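# Seat a board in an enclosure slot and shut levers

## Task

Put the board into the enclosure's empty top slot with its component face upward and pushed all the way in, then close both of its levers. A lever counts as closed once it has clicked and sticks out perpendicular to the board's front panel; fully open means it lies flush along that panel. A lever can only catch its tab when it starts fully open, and closing both is what pulls the board fully in. At the end the enclosure must rest level on its own feet with none of them hanging over the bench edge, and nothing may be held in place only by the robot. Release everything and move the arms away afterwards.

## Robot and tools

Robot: two 6-joint arms, left_arm and right_arm, each ending in a parallel gripper. The names are labels only; left_arm sits on the +y side. Knocking or placing anything off the table fails the job, and the arms must not collide with or shove each other hard.

Frame: results use one shared scene frame, origin on the table top midway between the arms, +x out over the table, +z up. Each gripper is reported as end_effector_position (metres) and end_effector_quat_wxyz. The reported point lies between the finger pads, about 1 cm behind the tips; fingers point along the gripper's +z and close along its y. Printed hand positions can be somewhat wrong, more so when the arm is stretched far.

Tool execute_actions, argument actions: a list holding zero or one item, plus optional pictures (boolean; true adds camera images).
- Empty list {"actions": []}: commands nothing, returns the state with pictures.
- Motion {"actions": [{"rows": [[...]], "steps": N}]}: N is 10 to 15 control steps of 1/30 s (default 15). Up to 15 rows; one row per step, last row reused if rows run out.
- Wait {"actions": [{"steps": N}]}: no rows, N up to 300; returns when that many steps have elapsed since the previous result, counting your reply time.

Row layout: always 14 numbers for both arms together, even if one arm stays still: left_arm waist, shoulder, elbow, wrist pitch, wrist yaw, wrist roll, opening, then the same seven for right_arm. Joint values are absolute target angles in radians, in the same convention as the Joint positions line, not offsets. Stated ranges per arm: waist -2.618 to 3.054, shoulder 0.000 to 3.142, elbow 0.000 to 3.142, wrist pitch -1.571 to 1.571, wrist yaw -1.571 to 1.571, wrist roll -2.094 to 2.094. True ends may differ by up to 0.036 rad. A call is rejected entirely if a target exceeds a stated end by over 0.036 rad and is also farther out than that joint's last reported angle. Targets past a real end are clipped to it, and the result then notes "joint sent to its limit" (possibly referring to an earlier action still running); absence of this note does not prove more room exists. Opening is an absolute value from -1 (closed) to +1 (fully open).

Motion limits: each step the command sent to a joint stays within a set distance of its measured angle: 0.202 rad waist, 0.258 shoulder, 0.238 elbow, 0.573 wrist pitch, 0.522 wrist yaw and roll. If an arm's targets would move its gripper over 70 mm from where it is, all its targets are pulled back proportionally. So large moves need several actions. Between calls, arms keep heading to the last row sent until they all settle or a step is HELD; after that only a new action moves them on. Each result is captured 10 steps before the action ends; those remaining steps run while you compose the next reply, and the next action begins after them. The simulation runs during your reply time.

Result lines: Joint positions and Joint velocities give, per arm, the six joints (rad, rad/s) then finger pad gap (m, m/s; 0.094 m fully open). grip_measured is the measured opening on the commanded -1..1 scale, with a fixed per-gripper error up to about 1 mm. Between the extremes, fingers go to where grip_measured would equal your number, so to grasp, command below grip_measured: about 0.03 below holds firmly, less is lighter. Pad force caps at roughly 50 to 62 N (less on some grippers, less on parts under about 2 mm thick), with a brief spike on contact. "joint command not followed" means a clearance check altered or blocked that arm's joint targets on some steps; the rest of the row still ran. HELD marks steps where your row was wholly or partly not sent. Joint torques list the total drive output per joint (no gripper), nonzero even unloaded, with per-arm offset, scale and noise; friction can mask or mimic load. MOTOR HOT appears from 75 °C; at 90 °C that arm halts for 10 s (re-armed after 5 minutes), at 100 °C its motors and gripper go limp and it drops; both appear as OVER-TEMPERATURE FAULT. Holding loads heats motors, even while you think.

Cameras: cam_head_left and cam_head_right (504x504, pinhole with radial distortion), cam_left_wrist and cam_right_wrist (616x616, fisheye), returned in that order.

Tool zoom_image: camera (one of the four names) and region [x0, y0, x1, y1] in that camera's latest image pixels, origin top-left, at most 504 by 504; returns a sharper close-up.

Tool finished_scene: scene (integer 1 or 2) ends the current scene irreversibly and reports whether the goal held; replying with no tool call also ends everything. Call it only after the board is home, both levers shut, enclosure level and inside the bench, grippers opened and arms withdrawn.

Avoid dropping or letting parts slip, slamming, hard impacts and very forceful pushing; move smoothly.

Each tool is called after ">>>" as name([rows], argument=value, ...), one row to a line, values as JSON.

## Session

>>> execute_actions(actions=[])

Scene clock: 0.00 s of 6000.00 s.
left_arm: end_effector_position=(+0.2866, +0.2868, +0.1540) grip_measured=+1.000 end_effector_quat_wxyz=(-0.045, -0.707, +0.706, -0.005) | right_arm: end_effector_position=(+0.1255, +0.1144, +0.1706) grip_measured=+1.000 end_effector_quat_wxyz=(-0.157, -0.387, +0.649, +0.636)
Joint positions: left_arm=[-0.293  1.822  1.691 -1.486  0.078 -1.706  0.094] | right_arm=[ 1.101  2.012  1.273  0.119 -1.323  0.67   0.094]
Joint velocities: left_arm=[ 0.002 -0.002  0.007 -0.007  0.037 -0.037  0.   ] | right_arm=[-0.012 -0.017 -0.002  0.037  0.022 -0.022  0.   ]
Joint torques (N m, as the arm reports them, + toward a larger angle): no reading

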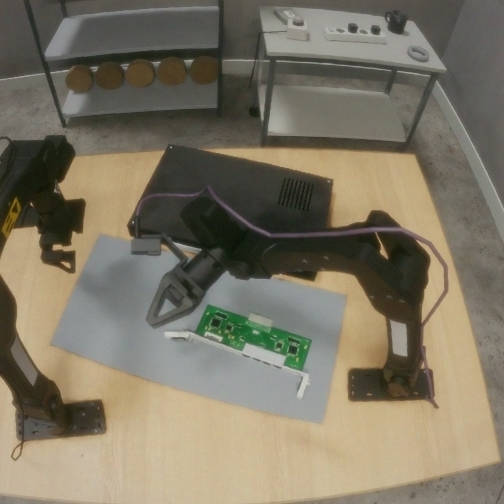

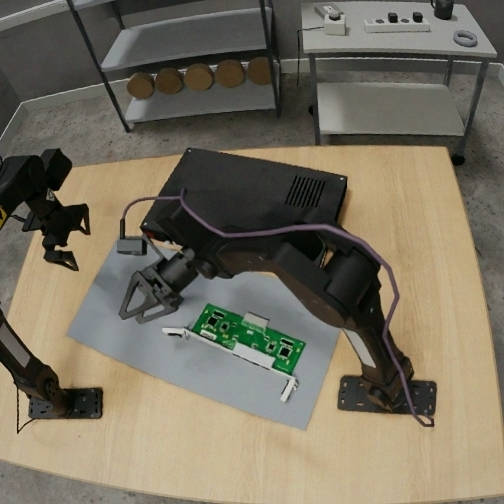

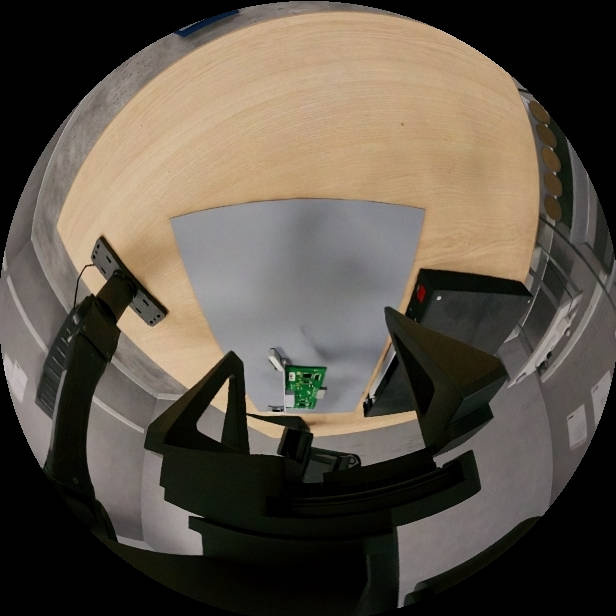

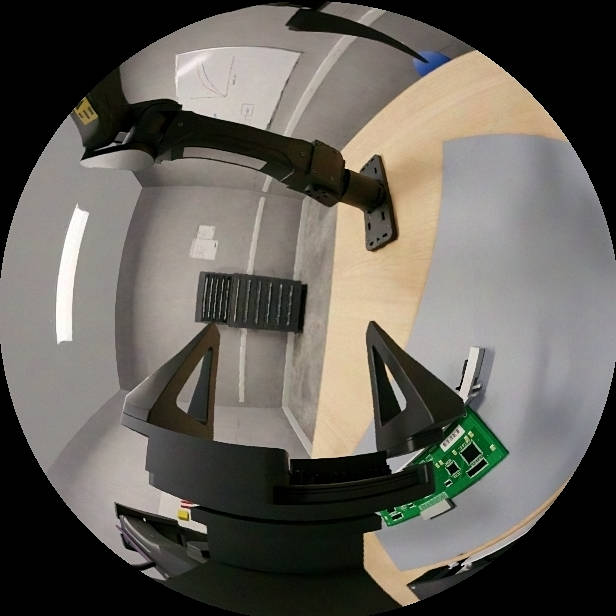

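>>> execute_actions([
  {"rows":[[-0.293,1.822,1.72,-1.486,0.0,-1.0,1,0.6,1.5,1.2,-0.5,-0.6,0.3,1]],"steps":15},
])

>>> execute_actions([
  {"rows":[[-0.293,1.822,1.72,-1.486,0.0,0.5,1,-0.3,1.3,1.1,-1.3,0,0,1]],"steps":15},
])

>>> execute_actions([
  {"steps":40},
], pictures=true)

>>> zoom_image(camera="cam_head_left", region=[100, 130, 380, 410])

Scene clock: 0.63 s of 6000.00 s.
left_arm: end_effector_position=(+0.2875, +0.2941, +0.1536) grip_measured=+1.000 end_effector_quat_wxyz=(-0.030, -0.542, +0.840, +0.001) | right_arm: end_effector_position=(+0.1978, +0.0731, +0.1637) grip_measured=+1.000 end_effector_quat_wxyz=(-0.029, -0.314, +0.766, +0.560)
Joint positions: left_arm=[-0.293  1.822  1.691 -1.486  0.037 -1.282  0.094] | right_arm=[ 0.96   1.831  1.21  -0.176 -1.027  0.513  0.094]
Joint velocities: left_arm=[ 0.012 -0.002 -0.007 -0.037 -0.11   1.971  0.   ] | right_arm=[-1.238 -1.214 -0.139 -1.326  1.722 -0.623  0.   ]
Joint torques (N m, as the arm reports them, + toward a larger angle): left_arm=[-0.08 -9.28  7.88  0.22 -0.13  0.04] | right_arm=[ -0.39 -12.11   8.08   1.79  -0.44  -0.19]
Steps of this call (steps 1 to 14: nothing new was sent; steps 15 to 19: the first 5 steps of this action). Readings (joint positions):
15: left_arm=[-0.293 1.822 1.691 -1.486 0.071 -1.635] | right_arm=[1.091 1.994 1.268 0.074 -1.275 0.637]
16: left_arm=[-0.293 1.822 1.691 -1.486 0.059 -1.535] | right_arm=[1.073 1.959 1.248 -0.002 -1.209 0.598]
18: left_arm=[-0.293 1.822 1.691 -1.486 0.042 -1.352] | right_arm=[1.002 1.873 1.216 -0.129 -1.086 0.537]
19: the state above

Scene clock: 1.13 s of 6000.00 s.
left_arm: end_effector_position=(+0.2881, +0.2982, +0.1535) grip_measured=+1.000 end_effector_quat_wxyz=(-0.024, -0.216, +0.976, +0.002) | right_arm: end_effector_position=(+0.3488, -0.1572, +0.1932) grip_measured=+1.000 end_effector_quat_wxyz=(+0.250, -0.121, +0.916, +0.290)
Joint positions: left_arm=[-0.293  1.822  1.691 -1.486  0.014 -0.571  0.094] | right_arm=[ 0.454  1.411  1.151 -0.641 -0.447  0.23   0.094]
Joint velocities: left_arm=[ 0.007  0.007 -0.007  0.022 -0.037  2.806  0.   ] | right_arm=[-0.989 -0.422 -0.237 -1.516  1.326 -0.52   0.   ]
Joint torques (N m, as the arm reports them, + toward a larger angle): left_arm=[ 0.11 -9.29  7.86  0.24 -0.1   0.  ] | right_arm=[-0.2  -7.    7.65  1.68 -0.18 -0.17]
Steps of this call (steps 1 to 10: the last 10 steps of your previous action; steps 11 to 15: the first 5 steps of this action). Readings (joint positions):
11: left_arm=[-0.293 1.822 1.691 -1.486 0.016 -0.964] | right_arm=[0.569 1.485 1.203 -0.441 -0.627 0.326]
12: left_arm=[-0.293 1.822 1.691 -1.486 0.015 -0.864] | right_arm=[0.551 1.468 1.189 -0.487 -0.584 0.298]
14: left_arm=[-0.293 1.822 1.691 -1.486 0.014 -0.669] | right_arm=[0.489 1.428 1.160 -0.590 -0.493 0.251]
15: the state above

Scene clock: 2.47 s of 6000.00 s.
left_arm: end_effector_position=(+0.2882, +0.2994, +0.1535) grip_measured=+1.000 end_effector_quat_wxyz=(-0.022, +0.309, +0.951, -0.008) | right_arm: end_effector_position=(+0.2251, -0.4432, +0.1329) grip_measured=+1.000 end_effector_quat_wxyz=(+0.031, +0.216, +0.976, -0.003)
Joint positions: left_arm=[-0.293  1.822  1.691 -1.486  0.007  0.491  0.094] | right_arm=[-0.306  1.321  1.107 -1.294 -0.007  0.011  0.094]
Joint velocities: left_arm=[-0.002  0.002  0.007 -0.037 -0.022 -0.066  0.   ] | right_arm=[ 0.002 -0.007 -0.012 -0.037  0.037 -0.007  0.   ]
Joint torques (N m, as the arm reports them, + toward a larger angle): left_arm=[-0.02 -9.33  7.92  0.23 -0.06  0.06] | right_arm=[ 0.62 -5.51  6.41  0.68  0.09 -0.12]
Kept back: nothing.
Steps of this call (steps 1 to 10: the last 10 steps of your previous action; steps 11 to 40: the robot went on to your last target). Readings (joint positions):
1: left_arm=[-0.293 1.822 1.691 -1.486 0.013 -0.474] | right_arm=[0.418 1.397 1.144 -0.693 -0.404 0.211]
2: left_arm=[-0.293 1.822 1.691 -1.486 0.013 -0.376] | right_arm=[0.382 1.386 1.139 -0.745 -0.364 0.192]
4: left_arm=[-0.293 1.822 1.691 -1.486 0.012 -0.181] | right_arm=[0.305 1.369 1.130 -0.850 -0.292 0.159]
8: left_arm=[-0.293 1.822 1.691 -1.486 0.010 0.185] | right_arm=[0.112 1.346 1.115 -1.041 -0.168 0.096]
40: the state above

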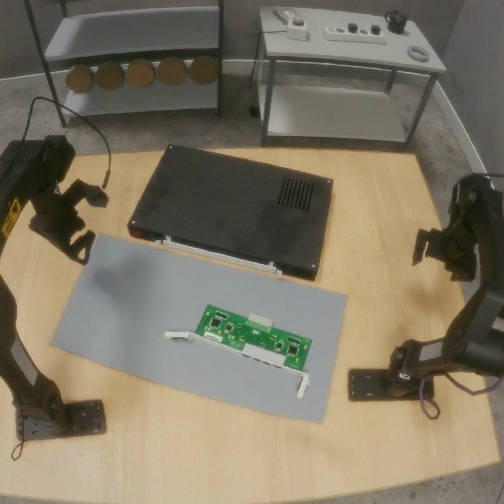

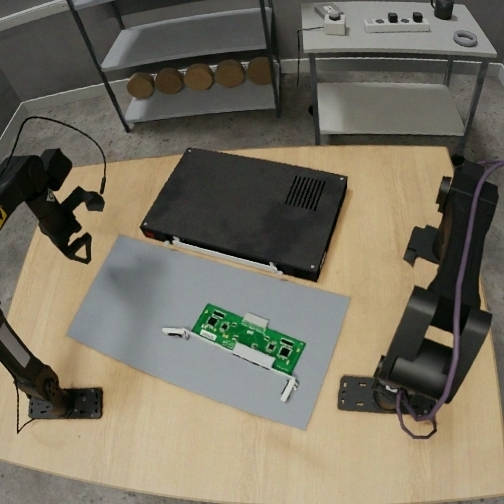

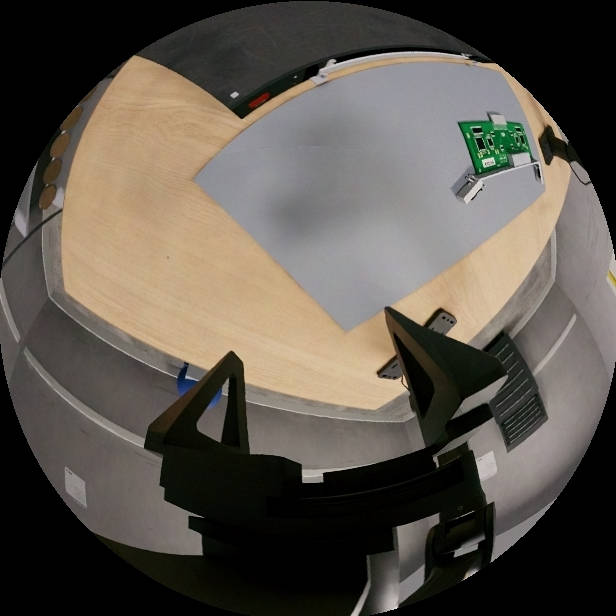

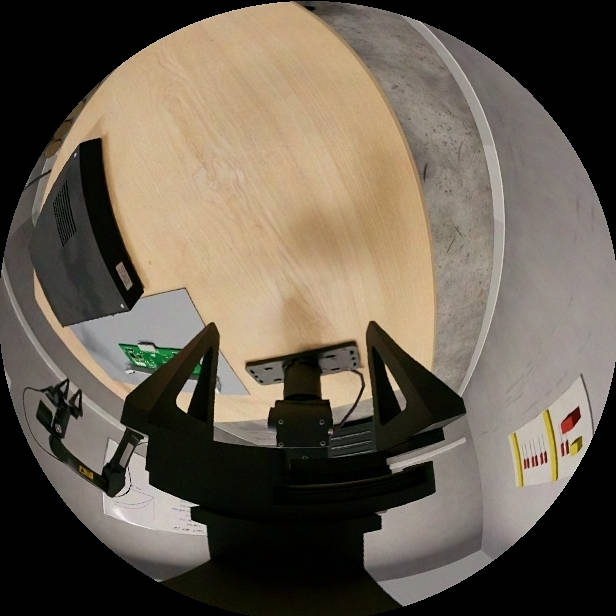

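Region (100, 130, 380, 410) of cam_head_left's 504x504 image, scaled by 1.800, with more detail than that image has.

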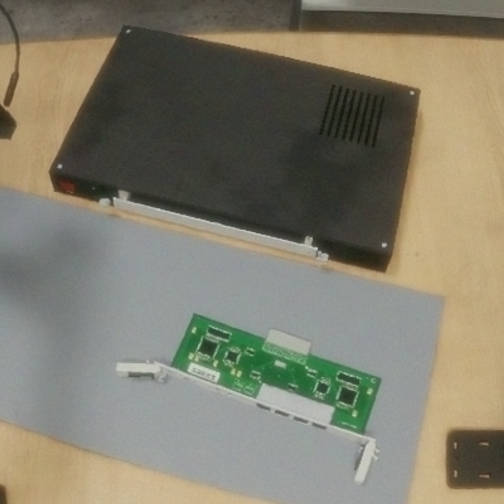

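>>> execute_actions([
  {"rows":[[-1.37,2.2,2.23,-1.5,0.0,0.72,0.2,-0.3,1.3,1.1,-1.3,0,0,-1]],"steps":15},
])

>>> execute_actions([
  {"steps":30},
])

>>> execute_actions([
  {"rows":[[-1.37,2.35,2.23,-1.42,0.0,0.72,0.2,-0.3,1.3,1.1,-1.3,0,0,-1]],"steps":15},
])

>>> execute_actions([
  {"steps":30},
], pictures=true)

Scene clock: 4.70 s of 6000.00 s.
left_arm: end_effector_position=(+0.3312, +0.2394, +0.1422) grip_measured=+0.208 end_effector_quat_wxyz=(-0.021, +0.428, +0.904, +0.001) | right_arm: end_effector_position=(+0.2250, -0.4433, +0.1329) grip_measured=-0.296 end_effector_quat_wxyz=(+0.031, +0.216, +0.976, -0.003)
Joint positions: left_arm=[-0.442  2.043  1.948 -1.517 -0.008  0.599  0.057] | right_arm=[-0.306  1.321  1.107 -1.294 -0.007  0.011  0.033]
Joint velocities: left_arm=[-1.14   1.604  1.58   0.051 -0.022  0.505 -0.013] | right_arm=[-0.007  0.007  0.017 -0.007  0.007  0.066 -0.422]
Joint torques (N m, as the arm reports them, + toward a larger angle): left_arm=[ -2.2  -11.63   6.87   0.3    0.1    0.06] | right_arm=[ 0.61 -5.47  6.44  0.7   0.09 -0.13]
Steps of this call (steps 1 to 15: the robot went on to your last target; steps 16 to 62: nothing new was sent; steps 63 to 67: the first 5 steps of this action). Readings (joint positions):
63: left_arm=[-0.305 1.844 1.719 -1.508 0.001 0.513] | right_arm=[-0.306 1.321 1.107 -1.294 -0.007 0.011]
64: left_arm=[-0.329 1.887 1.779 -1.528 -0.005 0.541] | right_arm=[-0.306 1.321 1.107 -1.294 -0.007 0.011]
66: left_arm=[-0.401 1.989 1.894 -1.522 -0.007 0.582] | right_arm=[-0.306 1.321 1.107 -1.294 -0.007 0.011]
67: the state above

Scene clock: 5.70 s of 6000.00 s.
left_arm: end_effector_position=(+0.1219, -0.0688, +0.1289) grip_measured=+0.202 end_effector_quat_wxyz=(+0.023, +0.820, +0.572, -0.007) | right_arm: end_effector_position=(+0.2250, -0.4433, +0.1329) grip_measured=-0.980 end_effector_quat_wxyz=(+0.031, +0.216, +0.976, -0.003)
Joint positions: left_arm=[-1.368  2.232  2.192 -1.483  0.003  0.711  0.056] | right_arm=[-0.306  1.321  1.107 -1.294 -0.007  0.011  0.001]
Joint velocities: left_arm=[ 0.066 -0.007  0.002 -0.037  0.007  0.081 -0.001] | right_arm=[-0.007 -0.002  0.007 -0.022 -0.037 -0.066 -0.   ]
Joint torques (N m, as the arm reports them, + toward a larger angle): left_arm=[ -0.35 -15.95   8.65   0.24   0.03   0.06] | right_arm=[ 0.62 -5.47  6.45  0.7   0.09 -0.13]
Kept back: nothing.
Steps of this call (steps 1 to 10: the last 10 steps of your previous action; steps 11 to 30: the robot went on to your last target). Readings (joint positions):
1: left_arm=[-0.484 2.095 2.003 -1.513 -0.008 0.615] | right_arm=[-0.306 1.321 1.107 -1.294 -0.007 0.011]
2: left_arm=[-0.527 2.143 2.053 -1.506 -0.009 0.628] | right_arm=[-0.306 1.321 1.107 -1.294 -0.007 0.011]
4: left_arm=[-0.618 2.205 2.123 -1.486 -0.009 0.650] | right_arm=[-0.306 1.321 1.107 -1.294 -0.007 0.011]
8: left_arm=[-0.815 2.232 2.169 -1.476 -0.010 0.677] | right_arm=[-0.306 1.321 1.107 -1.294 -0.007 0.011]
30: the state above

Scene clock: 5.87 s of 6000.00 s.
left_arm: end_effector_position=(+0.1270, -0.0813, +0.0990) grip_measured=+0.202 end_effector_quat_wxyz=(+0.011, +0.820, +0.572, -0.004) | right_arm: end_effector_position=(+0.2250, -0.4433, +0.1329) grip_measured=-0.980 end_effector_quat_wxyz=(+0.031, +0.216, +0.976, -0.003)
Joint positions: left_arm=[-1.368  2.317  2.215 -1.446  0.002  0.711  0.056] | right_arm=[-0.306  1.321  1.107 -1.294 -0.007  0.011  0.001]
Joint velocities: left_arm=[-0.002  0.632 -0.007  0.139  0.037 -0.051  0.   ] | right_arm=[-0.017 -0.007  0.007  0.066 -0.051 -0.037  0.001]
Joint torques (N m, as the arm reports them, + toward a larger angle): left_arm=[ -0.13 -14.36   6.91   0.37   0.01   0.06] | right_arm=[ 0.62 -5.48  6.45  0.7   0.08 -0.13]
Steps of this call (steps 1 to 5: the first 5 steps of this action). Readings (joint positions):
1: left_arm=[-1.368 2.242 2.197 -1.483 0.002 0.711] | right_arm=[-0.306 1.321 1.107 -1.294 -0.007 0.011]
2: left_arm=[-1.368 2.257 2.209 -1.476 0.002 0.711] | right_arm=[-0.306 1.321 1.107 -1.294 -0.007 0.011]
4: left_arm=[-1.368 2.296 2.215 -1.452 0.002 0.711] | right_arm=[-0.306 1.321 1.107 -1.294 -0.007 0.011]
5: the state above

Scene clock: 6.87 s of 6000.00 s.
left_arm: end_effector_position=(+0.1276, -0.0828, +0.0734) grip_measured=+0.202 end_effector_quat_wxyz=(-0.011, +0.820, +0.572, +0.002) | right_arm: end_effector_position=(+0.2250, -0.4433, +0.1329) grip_measured=-0.980 end_effector_quat_wxyz=(+0.031, +0.216, +0.976, -0.003)
Joint positions: left_arm=[-1.368  2.376  2.215 -1.432  0.002  0.711  0.056] | right_arm=[-0.306  1.321  1.107 -1.294 -0.007  0.011  0.001]
Joint velocities: left_arm=[-0.002 -0.012  0.012  0.007  0.037  0.022  0.   ] | right_arm=[-0.007  0.002  0.002  0.037  0.051  0.022  0.   ]
Joint torques (N m, as the arm reports them, + toward a larger angle): left_arm=[ -0.19 -16.43   6.87   0.38  -0.01   0.06] | right_arm=[ 0.61 -5.48  6.44  0.7   0.09 -0.13]
Kept back: nothing.
Steps of this call (steps 1 to 10: the last 10 steps of your previous action; steps 11 to 30: the robot went on to your last target). Readings (joint positions):
1: left_arm=[-1.368 2.337 2.215 -1.442 0.002 0.711] | right_arm=[-0.306 1.321 1.107 -1.294 -0.007 0.011]
2: left_arm=[-1.368 2.354 2.215 -1.439 0.002 0.711] | right_arm=[-0.306 1.321 1.107 -1.294 -0.007 0.011]
4: left_arm=[-1.368 2.374 2.215 -1.435 0.002 0.711] | right_arm=[-0.306 1.321 1.107 -1.294 -0.007 0.011]
8: left_arm=[-1.368 2.376 2.215 -1.433 0.002 0.711] | right_arm=[-0.306 1.321 1.107 -1.294 -0.007 0.011]
30: the state above
All arms were judged still, so your last target was given up. Only a new action makes them travel on or press farther. Fingers that are still opening or closing keep moving.

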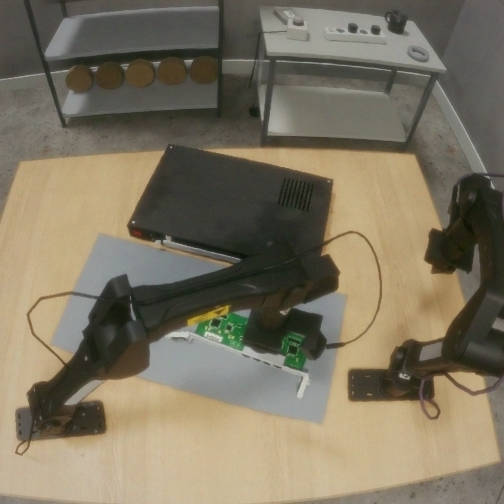

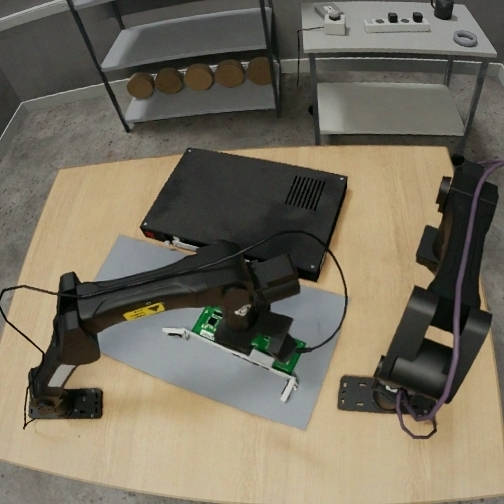

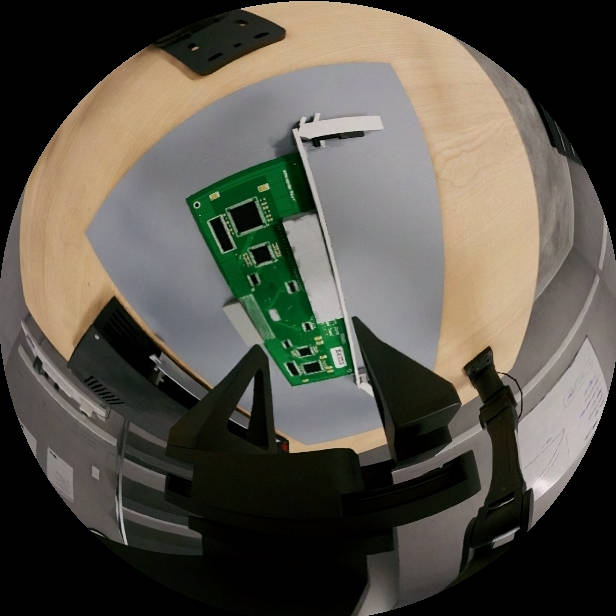

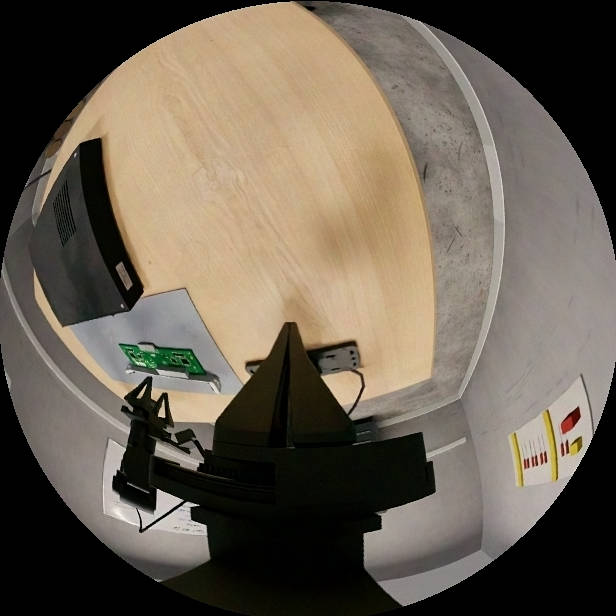

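>>> execute_actions([
  {"rows":[[-1.385,2.28,2.06,-1.33,0.0,0.71,0.2,-0.3,1.3,1.1,-1.3,0,0,-1],[-1.385,2.28,2.06,-1.33,0.0,0.71,0.2,-0.3,1.3,1.1,-1.3,0,0,-1],[-1.385,2.25,1.97,-1.26,0.0,0.71,0.2,-0.3,1.3,1.1,-1.3,0,0,-1],[-1.385,2.25,1.97,-1.26,0.0,0.71,0.2,-0.3,1.3,1.1,-1.3,0,0,-1],[-1.385,2.22,1.85,-1.175,0.0,0.71,0.2,-0.3,1.3,1.1,-1.3,0,0,-1]],"steps":15},
])

>>> execute_actions([
  {"steps":30},
], pictures=true)

Scene clock: 7.53 s of 6000.00 s.
left_arm: end_effector_position=(+0.1184, -0.0625, +0.0596) grip_measured=+0.202 end_effector_quat_wxyz=(-0.018, +0.821, +0.571, +0.003) | right_arm: end_effector_position=(+0.2250, -0.4433, +0.1329) grip_measured=-0.980 end_effector_quat_wxyz=(+0.031, +0.216, +0.976, -0.003)
Joint positions: left_arm=[-1.371  2.276  1.99  -1.321  0.002  0.711  0.056] | right_arm=[-0.306  1.321  1.107 -1.294 -0.007  0.01   0.001]
Joint velocities: left_arm=[-0.042 -0.789 -1.853  1.223 -0.007  0.007  0.   ] | right_arm=[-0.007  0.002  0.007  0.066 -0.066 -0.095 -0.001]
Joint torques (N m, as the arm reports them, + toward a larger angle): left_arm=[ -0.73 -14.51   3.74  -0.15   0.    -0.03] | right_arm=[ 0.62 -5.47  6.44  0.7   0.09 -0.13]
Steps of this call (steps 1 to 15: nothing new was sent; steps 16 to 20: the first 5 steps of this action). Readings (joint positions):
16: left_arm=[-1.368 2.362 2.187 -1.409 0.002 0.711] | right_arm=[-0.306 1.321 1.107 -1.294 -0.007 0.011]
17: left_arm=[-1.368 2.340 2.139 -1.386 0.002 0.711] | right_arm=[-0.306 1.321 1.107 -1.294 -0.007 0.011]
19: left_arm=[-1.370 2.297 2.042 -1.348 0.002 0.711] | right_arm=[-0.306 1.321 1.107 -1.294 -0.007 0.011]
20: the state above

Scene clock: 8.53 s of 6000.00 s.
left_arm: end_effector_position=(+0.1168, -0.0619, +0.0390) grip_measured=+0.202 end_effector_quat_wxyz=(-0.003, +0.822, +0.570, -0.000) | right_arm: end_effector_position=(+0.2250, -0.4433, +0.1329) grip_measured=-0.980 end_effector_quat_wxyz=(+0.031, +0.216, +0.976, -0.003)
Joint positions: left_arm=[-1.374  2.246  1.857 -1.188  0.002  0.711  0.056] | right_arm=[-0.306  1.321  1.107 -1.294 -0.007  0.01   0.001]
Joint velocities: left_arm=[-0.017 -0.007 -0.002  0.022 -0.007 -0.007 -0.001] | right_arm=[-0.007 -0.007 -0.012 -0.022 -0.007 -0.051 -0.   ]
Joint torques (N m, as the arm reports them, + toward a larger angle): left_arm=[ -0.7  -15.48   5.23   0.42  -0.01  -0.03] | right_arm=[ 0.62 -5.47  6.44  0.71  0.09 -0.13]
Kept back: nothing.
Steps of this call (steps 1 to 10: the last 10 steps of your previous action; steps 11 to 30: the robot went on to your last target). Readings (joint positions):
1: left_arm=[-1.372 2.256 1.936 -1.291 0.002 0.711] | right_arm=[-0.306 1.321 1.107 -1.294 -0.007 0.010]
2: left_arm=[-1.373 2.247 1.901 -1.279 0.002 0.711] | right_arm=[-0.306 1.321 1.107 -1.294 -0.007 0.010]
4: left_arm=[-1.374 2.246 1.867 -1.256 0.002 0.711] | right_arm=[-0.306 1.321 1.107 -1.294 -0.007 0.010]
8: left_arm=[-1.374 2.246 1.857 -1.218 0.002 0.711] | right_arm=[-0.306 1.321 1.107 -1.294 -0.007 0.010]
30: the state above
All arms were judged still, so your last target was given up. Only a new action makes them travel on or press farther. Fingers that are still opening or closing keep moving.

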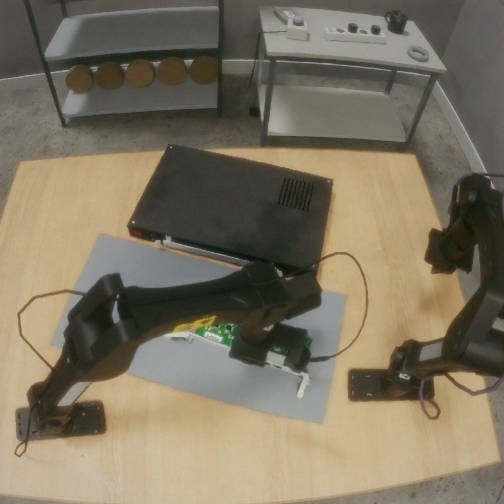

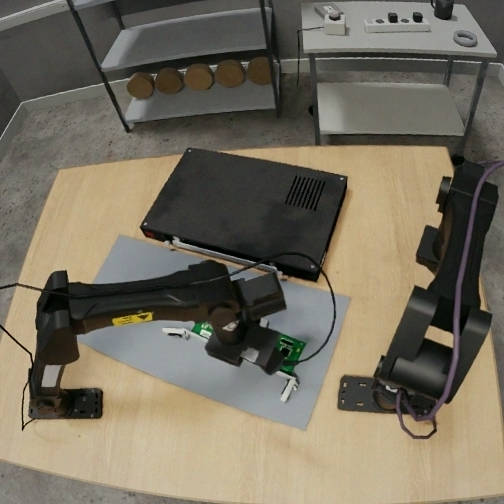

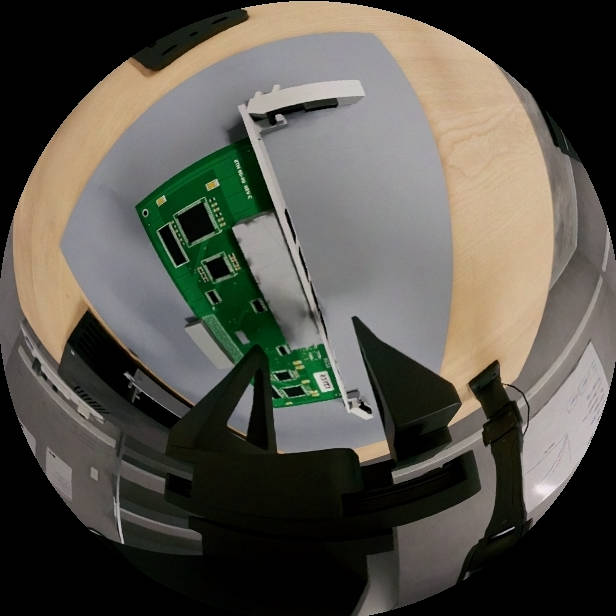

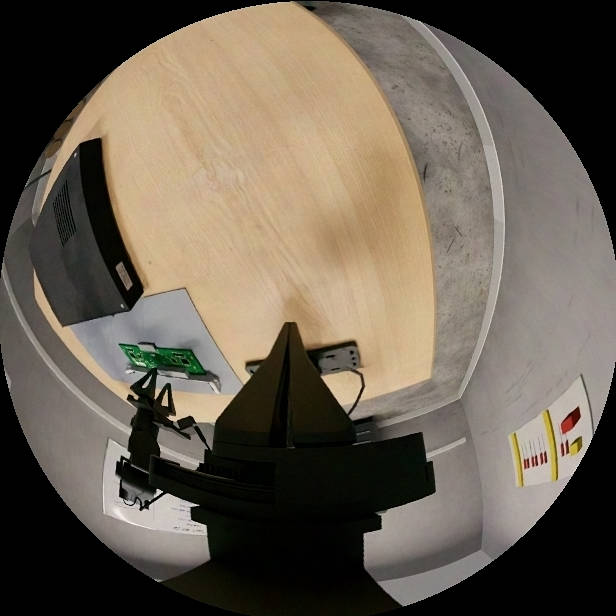

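>>> execute_actions([
  {"rows":[[-1.385,2.23,1.85,-1.15,0.0,0.71,-0.15,-0.3,1.3,1.1,-1.3,0,0,-1],[-1.385,2.24,1.85,-1.14,0.0,0.71,-0.15,-0.3,1.3,1.1,-1.3,0,0,-1],[-1.385,2.25,1.85,-1.13,0.0,0.71,-0.15,-0.3,1.3,1.1,-1.3,0,0,-1],[-1.385,2.26,1.84,-1.12,0.0,0.71,-0.15,-0.3,1.3,1.1,-1.3,0,0,-1],[-1.385,2.27,1.83,-1.118,0.0,0.71,-0.15,-0.3,1.3,1.1,-1.3,0,0,-1]],"steps":15},
])

>>> execute_actions([
  {"steps":25},
], pictures=true)

Scene clock: 9.40 s of 6000.00 s.
left_arm: end_effector_position=(+0.1192, -0.0684, +0.0386) grip_measured=-0.147 end_effector_quat_wxyz=(+0.010, +0.822, +0.570, -0.004) | right_arm: end_effector_position=(+0.2250, -0.4433, +0.1329) grip_measured=-0.980 end_effector_quat_wxyz=(+0.031, +0.216, +0.976, -0.003)
Joint positions: left_arm=[-1.374  2.247  1.857 -1.159  0.002  0.711  0.04 ] | right_arm=[-0.306  1.321  1.107 -1.294 -0.007  0.01   0.001]
Joint velocities: left_arm=[-0.007  0.042 -0.007  0.227 -0.051  0.007 -0.001] | right_arm=[ 0.002 -0.002  0.002  0.051  0.022 -0.066 -0.001]
Joint torques (N m, as the arm reports them, + toward a larger angle): left_arm=[ -0.7  -11.6    3.77   0.39  -0.02  -0.03] | right_arm=[ 0.6  -5.48  6.44  0.7   0.09 -0.13]
Steps of this call (steps 1 to 21: nothing new was sent; steps 22 to 26: the first 5 steps of this action). Readings (joint positions):
22: left_arm=[-1.374 2.246 1.857 -1.186 0.002 0.711] | right_arm=[-0.306 1.321 1.107 -1.294 -0.007 0.010]
23: left_arm=[-1.374 2.246 1.857 -1.181 0.002 0.711] | right_arm=[-0.306 1.321 1.107 -1.294 -0.007 0.010]
25: left_arm=[-1.374 2.246 1.857 -1.167 0.002 0.711] | right_arm=[-0.306 1.321 1.107 -1.294 -0.007 0.010]
26: the state above

Scene clock: 10.23 s of 6000.00 s.
left_arm: end_effector_position=(+0.1196, -0.0696, +0.0260) grip_measured=-0.148 end_effector_quat_wxyz=(+0.007, +0.822, +0.570, -0.003) | right_arm: end_effector_position=(+0.2250, -0.4433, +0.1329) grip_measured=-0.980 end_effector_quat_wxyz=(+0.031, +0.216, +0.976, -0.003)
Joint positions: left_arm=[-1.374  2.268  1.843 -1.131  0.002  0.711  0.04 ] | right_arm=[-0.306  1.321  1.107 -1.294 -0.007  0.01   0.001]
Joint velocities: left_arm=[-0.012 -0.007  0.007  0.037 -0.081 -0.022  0.   ] | right_arm=[-0.002 -0.002 -0.012  0.066  0.022  0.007 -0.   ]
Joint torques (N m, as the arm reports them, + toward a larger angle): left_arm=[ -0.68 -13.46   4.81   0.44  -0.01  -0.03] | right_arm=[ 0.61 -5.46  6.44  0.7   0.09 -0.13]
Kept back: nothing.
Steps of this call (steps 1 to 10: the last 10 steps of your previous action; steps 11 to 25: the robot went on to your last target). Readings (joint positions):
1: left_arm=[-1.374 2.249 1.857 -1.152 0.002 0.711] | right_arm=[-0.306 1.321 1.107 -1.294 -0.007 0.010]
2: left_arm=[-1.374 2.252 1.857 -1.147 0.002 0.711] | right_arm=[-0.306 1.321 1.107 -1.294 -0.007 0.010]
4: left_arm=[-1.374 2.258 1.853 -1.138 0.002 0.711] | right_arm=[-0.306 1.321 1.107 -1.294 -0.007 0.010]
8: left_arm=[-1.374 2.267 1.843 -1.134 0.002 0.711] | right_arm=[-0.306 1.321 1.107 -1.294 -0.007 0.010]
25: the state above

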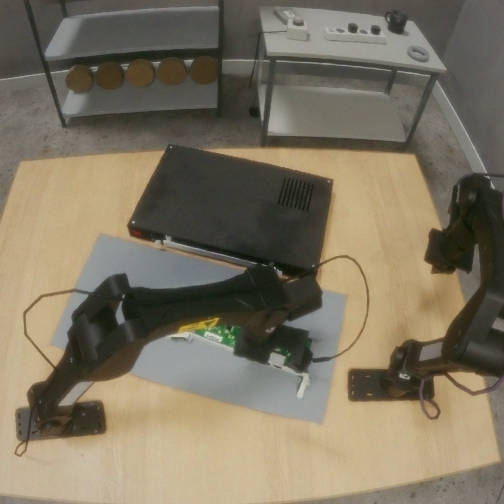

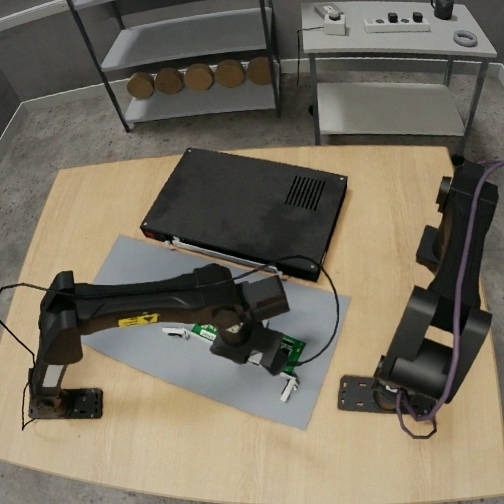

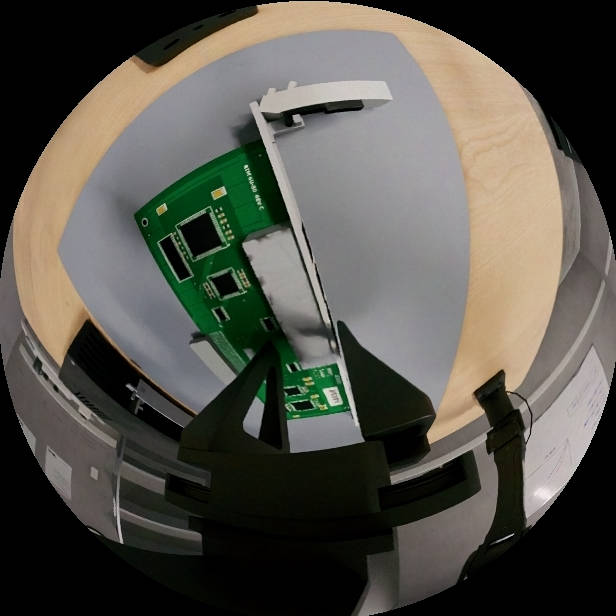

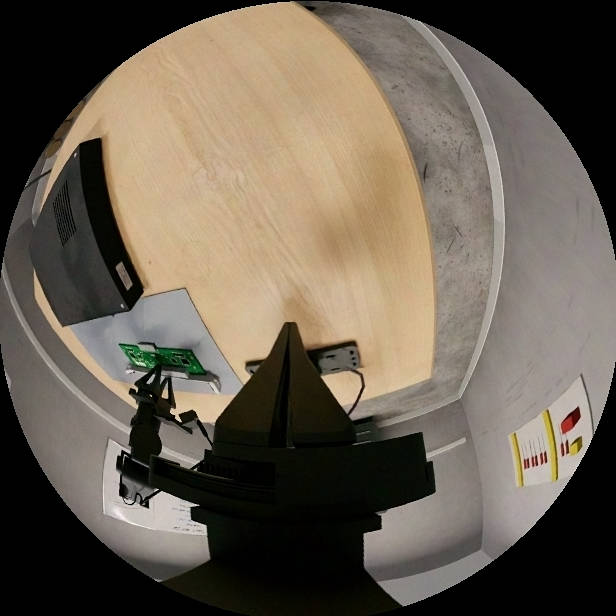

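>>> execute_actions([
  {"rows":[[-1.385,2.283,1.83,-1.118,0.0,0.71,-0.15,-0.3,0.85,0.56,-1.25,0,-1.26,-1]],"steps":15},
])

>>> execute_actions([
  {"rows":[[-1.385,2.283,1.83,-1.118,0.0,0.71,-0.3,0.5,0.85,0.56,-1.25,0,-1.26,-1],[-1.385,2.283,1.83,-1.118,0.0,0.71,-0.4,1,0.85,0.56,-1.25,0,-1.26,-1],[-1.385,2.283,1.83,-1.118,0.0,0.71,-0.46,1.62,0.85,0.56,-1.25,0,-1.26,-1],[-1.385,2.283,1.83,-1.118,0.0,0.71,-0.55,1.62,0.85,0.56,-1.25,0,-1.26,-1]],"steps":15},
])

>>> execute_actions([
  {"steps":35},
])

>>> execute_actions([
  {"rows":[[-1.385,2.283,1.83,-1.118,0.0,0.71,-0.55,1.62,0.9,0.56,-0.9,0,-1.26,-1],[-1.385,2.283,1.83,-1.118,0.0,0.71,-0.55,1.62,0.9,0.56,-0.8,0,-1.26,-1],[-1.385,2.283,1.83,-1.118,0.0,0.71,-0.55,1.62,0.95,0.56,-0.77,0,-1.26,-1],[-1.385,2.283,1.83,-1.118,0.0,0.71,-0.55,1.62,0.99,0.56,-0.76,0,-1.26,-1]],"steps":15},
])

>>> execute_actions([
  {"steps":30},
], pictures=true)

Scene clock: 11.83 s of 6000.00 s.
left_arm: end_effector_position=(+0.1196, -0.0697, +0.0260) grip_measured=-0.148 end_effector_quat_wxyz=(+0.007, +0.822, +0.570, -0.003) | right_arm: end_effector_position=(+0.1615, -0.4149, +0.0967) grip_measured=-0.980 end_effector_quat_wxyz=(+0.062, -0.014, +0.998, -0.026)
Joint positions: left_arm=[-1.374  2.268  1.843 -1.13   0.002  0.711  0.04 ] | right_arm=[-0.306  0.954  0.749 -1.231 -0.005 -0.452  0.001]
Joint velocities: left_arm=[-0.012 -0.012 -0.012 -0.066 -0.022  0.066 -0.001] | right_arm=[ 0.012 -2.361 -2.278 -0.242  0.022 -2.718 -0.   ]
Joint torques (N m, as the arm reports them, + toward a larger angle): left_arm=[ -0.7  -12.35   4.79   0.44  -0.01  -0.03] | right_arm=[ 0.53  3.01  5.47  1.1   0.06 -0.02]
Steps of this call (steps 1 to 15: the robot went on to your last target; steps 16 to 43: nothing new was sent; steps 44 to 48: the first 5 steps of this action). Readings (joint positions):
44: left_arm=[-1.374 2.268 1.843 -1.130 0.002 0.711] | right_arm=[-0.306 1.290 1.072 -1.261 -0.006 -0.061]
45: left_arm=[-1.374 2.268 1.843 -1.130 0.002 0.711] | right_arm=[-0.306 1.220 0.994 -1.218 -0.006 -0.160]
47: left_arm=[-1.374 2.268 1.843 -1.130 0.002 0.711] | right_arm=[-0.306 1.040 0.830 -1.222 -0.006 -0.355]
48: the state above

Scene clock: 12.33 s of 6000.00 s.
left_arm: end_effector_position=(+0.1185, -0.0697, +0.0253) grip_measured=-0.507 end_effector_quat_wxyz=(+0.006, +0.823, +0.568, -0.003) | right_arm: end_effector_position=(+0.1537, -0.4114, +0.0906) grip_measured=-0.980 end_effector_quat_wxyz=(+0.049, -0.020, +0.998, -0.021)
Joint positions: left_arm=[-1.376  2.27   1.843 -1.131  0.003  0.713  0.023] | right_arm=[-0.306  0.946  0.725 -1.243 -0.005 -0.464  0.001]
Joint velocities: left_arm=[-0.012  0.012 -0.017 -0.007 -0.022 -0.007  0.   ] | right_arm=[ 0.002  0.002  0.002 -0.022 -0.037  0.022  0.   ]
Joint torques (N m, as the arm reports them, + toward a larger angle): left_arm=[ -0.61 -12.46   4.84   0.41   0.    -0.02] | right_arm=[0.06 0.09 9.24 0.92 0.01 0.09]
Kept back: nothing.
A step of this action was HELD (marked below), so the last 10 steps of it were dropped. An arm can still carry out its HELD step.
Steps of this call (steps 1 to 10: the last 10 steps of your previous action; steps 11 to 15: the first 5 steps of this action). Readings (joint positions):
1: left_arm=[-1.374 2.268 1.843 -1.130 0.002 0.711] | right_arm=[-0.306 0.906 0.700 -1.261 -0.006 -0.479] HELD
2: left_arm=[-1.374 2.268 1.843 -1.130 0.002 0.711] | right_arm=[-0.306 0.908 0.691 -1.297 -0.005 -0.476] HELD
3: left_arm=[-1.374 2.268 1.843 -1.130 0.002 0.711] | right_arm=[-0.306 0.923 0.696 -1.298 -0.005 -0.474] HELD
4: left_arm=[-1.374 2.268 1.843 -1.130 0.002 0.711] | right_arm=[-0.306 0.935 0.704 -1.288 -0.005 -0.472] HELD
5: left_arm=[-1.374 2.268 1.843 -1.130 0.002 0.711] | right_arm=[-0.306 0.943 0.712 -1.277 -0.005 -0.470] HELD
6: left_arm=[-1.374 2.268 1.843 -1.130 0.002 0.711] | right_arm=[-0.306 0.946 0.718 -1.267 -0.005 -0.468] HELD
7: left_arm=[-1.374 2.268 1.843 -1.130 0.002 0.711] | right_arm=[-0.306 0.946 0.722 -1.259 -0.005 -0.467] HELD
8: left_arm=[-1.374 2.268 1.843 -1.130 0.002 0.711] | right_arm=[-0.306 0.946 0.724 -1.253 -0.005 -0.466] HELD
9: left_arm=[-1.374 2.268 1.843 -1.130 0.002 0.711] | right_arm=[-0.306 0.946 0.725 -1.249 -0.005 -0.466] HELD
10: left_arm=[-1.374 2.268 1.843 -1.130 0.002 0.711] | right_arm=[-0.306 0.946 0.725 -1.247 -0.005 -0.465] HELD
11: left_arm=[-1.374 2.268 1.843 -1.130 0.002 0.711] | right_arm=[-0.306 0.946 0.725 -1.246 -0.005 -0.465] HELD
12: left_arm=[-1.374 2.268 1.843 -1.131 0.003 0.711] | right_arm=[-0.306 0.946 0.725 -1.245 -0.005 -0.464] HELD
13: left_arm=[-1.375 2.269 1.843 -1.131 0.004 0.711] | right_arm=[-0.306 0.946 0.725 -1.244 -0.005 -0.464] HELD
14: left_arm=[-1.375 2.270 1.843 -1.131 0.004 0.712] | right_arm=[-0.306 0.946 0.725 -1.244 -0.005 -0.464] HELD
15: the state above HELD
joint command not followed: on one or more control steps a check withheld the commanded joint targets of the right arm, and it was not sent them on those steps. On the call's last step the targets were still withheld.
cause: the commanded joint targets would bring two parts of the arm too close to each other (its upper arm (the part past joint 2) and its gripper housing, with joints 3 (elbow) to 6 (wrist roll) between them); next, command targets that bring no two parts of the arm closer together.

Scene clock: 13.50 s of 6000.00 s.
left_arm: end_effector_position=(+0.1185, -0.0697, +0.0253) grip_measured=-0.507 end_effector_quat_wxyz=(+0.006, +0.823, +0.568, -0.003) | right_arm: end_effector_position=(+0.1539, -0.4115, +0.0906) grip_measured=-0.980 end_effector_quat_wxyz=(+0.050, -0.019, +0.998, -0.021)
Joint positions: left_arm=[-1.376  2.27   1.843 -1.131  0.003  0.713  0.023] | right_arm=[-0.306  0.946  0.725 -1.242 -0.005 -0.463  0.001]
Joint velocities: left_arm=[-0.002 -0.007  0.002  0.007 -0.022 -0.037  0.001] | right_arm=[-0.002  0.007 -0.007  0.007  0.007 -0.066  0.001]
Joint torques (N m, as the arm reports them, + toward a larger angle): left_arm=[ -0.58 -12.47   4.8    0.44  -0.02  -0.04] | right_arm=[0.06 0.16 9.22 0.96 0.02 0.09]
Kept back: nothing.
Steps of this call (steps 1 to 35: nothing new was sent). Readings (joint positions):
1: left_arm=[-1.376 2.270 1.843 -1.131 0.003 0.713] | right_arm=[-0.306 0.946 0.725 -1.243 -0.005 -0.463]
2: left_arm=[-1.376 2.270 1.843 -1.131 0.003 0.713] | right_arm=[-0.306 0.946 0.725 -1.242 -0.005 -0.463]
4: left_arm=[-1.376 2.270 1.843 -1.131 0.003 0.713] | right_arm=[-0.306 0.946 0.725 -1.242 -0.005 -0.463]
8: left_arm=[-1.376 2.270 1.843 -1.131 0.003 0.713] | right_arm=[-0.306 0.946 0.725 -1.242 -0.005 -0.463]
35: the state above

Scene clock: 13.67 s of 6000.00 s.
left_arm: end_effector_position=(+0.1185, -0.0697, +0.0253) grip_measured=-0.507 end_effector_quat_wxyz=(+0.006, +0.823, +0.568, -0.003) | right_arm: end_effector_position=(+0.1652, -0.4115, +0.0906) grip_measured=-0.980 end_effector_quat_wxyz=(+0.068, -0.059, +0.995, -0.031)
Joint positions: left_arm=[-1.376  2.27   1.843 -1.131  0.003  0.713  0.023] | right_arm=[-0.275  0.946  0.72  -1.195 -0.004 -0.513  0.001]
Joint velocities: left_arm=[-0.007 -0.007 -0.012 -0.037  0.007 -0.051 -0.   ] | right_arm=[ 0.339 -0.017 -0.164  0.535 -0.081 -0.476 -0.   ]
Joint torques (N m, as the arm reports them, + toward a larger angle): left_arm=[ -0.57 -12.48   4.79   0.44  -0.02  -0.04] | right_arm=[ 0.58 -0.06  6.17  0.84 -0.01 -0.11]
Steps of this call (steps 1 to 5: the first 5 steps of this action). Readings (joint positions):
1: left_arm=[-1.376 2.270 1.843 -1.131 0.003 0.713] | right_arm=[-0.305 0.946 0.725 -1.241 -0.005 -0.464]
2: left_arm=[-1.376 2.270 1.843 -1.131 0.003 0.713] | right_arm=[-0.302 0.946 0.725 -1.236 -0.005 -0.470]
4: left_arm=[-1.376 2.270 1.843 -1.131 0.003 0.713] | right_arm=[-0.286 0.946 0.724 -1.213 -0.004 -0.495]
5: the state above

Scene clock: 14.67 s of 6000.00 s.
left_arm: end_effector_position=(+0.1185, -0.0697, +0.0253) grip_measured=-0.507 end_effector_quat_wxyz=(+0.006, +0.823, +0.568, -0.003) | right_arm: end_effector_position=(+0.2293, -0.3047, +0.0646) grip_measured=-0.980 end_effector_quat_wxyz=(-0.165, +0.650, -0.736, +0.092)
Joint positions: left_arm=[-1.376  2.27   1.843 -1.131  0.003  0.713  0.023] | right_arm=[ 0.351  0.979  0.571 -0.782  0.006 -1.215  0.001]
Joint velocities: left_arm=[ 0.017 -0.007  0.002  0.037 -0.051 -0.066 -0.001] | right_arm=[ 0.857 -0.022 -0.022  0.095 -0.051 -0.212  0.001]
Joint torques (N m, as the arm reports them, + toward a larger angle): left_arm=[ -0.58 -12.48   4.79   0.44  -0.02  -0.04] | right_arm=[ 0.39 -0.21  7.04  1.35 -0.07 -0.12]
Kept back: nothing.
Steps of this call (steps 1 to 10: the last 10 steps of your previous action; steps 11 to 30: the robot went on to your last target). Readings (joint positions):
1: left_arm=[-1.376 2.270 1.843 -1.131 0.003 0.713] | right_arm=[-0.263 0.946 0.714 -1.175 -0.004 -0.533]
2: left_arm=[-1.376 2.270 1.843 -1.131 0.003 0.713] | right_arm=[-0.251 0.946 0.705 -1.155 -0.004 -0.555]
4: left_arm=[-1.376 2.270 1.843 -1.131 0.003 0.713] | right_arm=[-0.227 0.946 0.686 -1.114 -0.003 -0.604]
8: left_arm=[-1.376 2.270 1.843 -1.131 0.003 0.713] | right_arm=[-0.175 0.956 0.653 -1.039 -0.002 -0.713]
30: the state above

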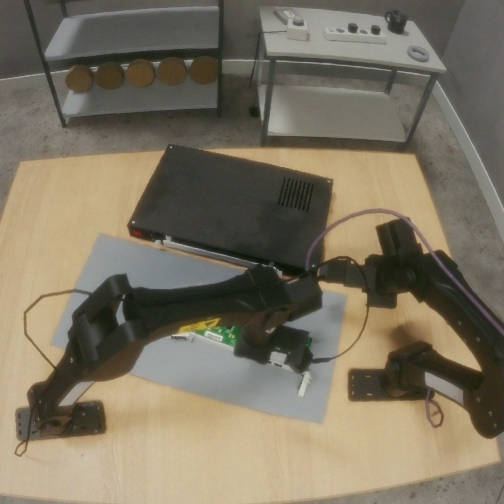

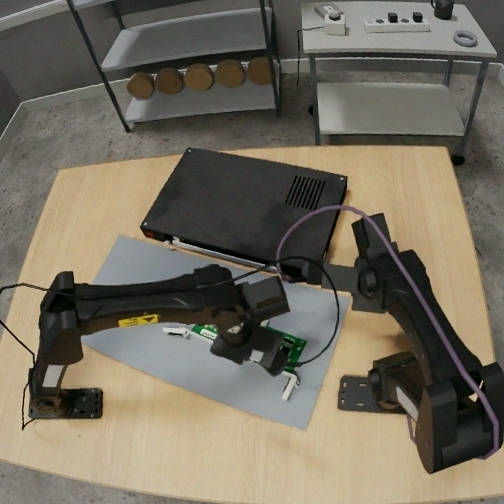

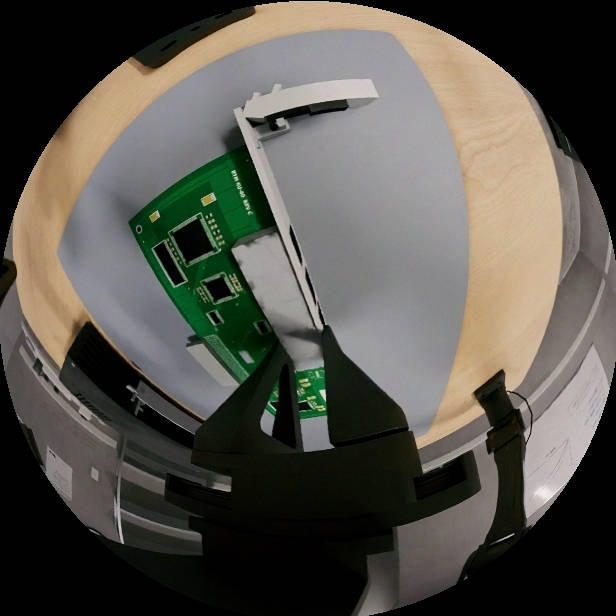

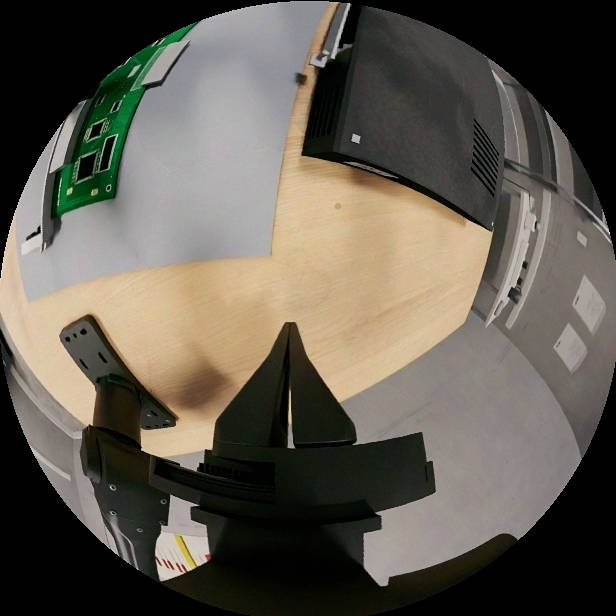

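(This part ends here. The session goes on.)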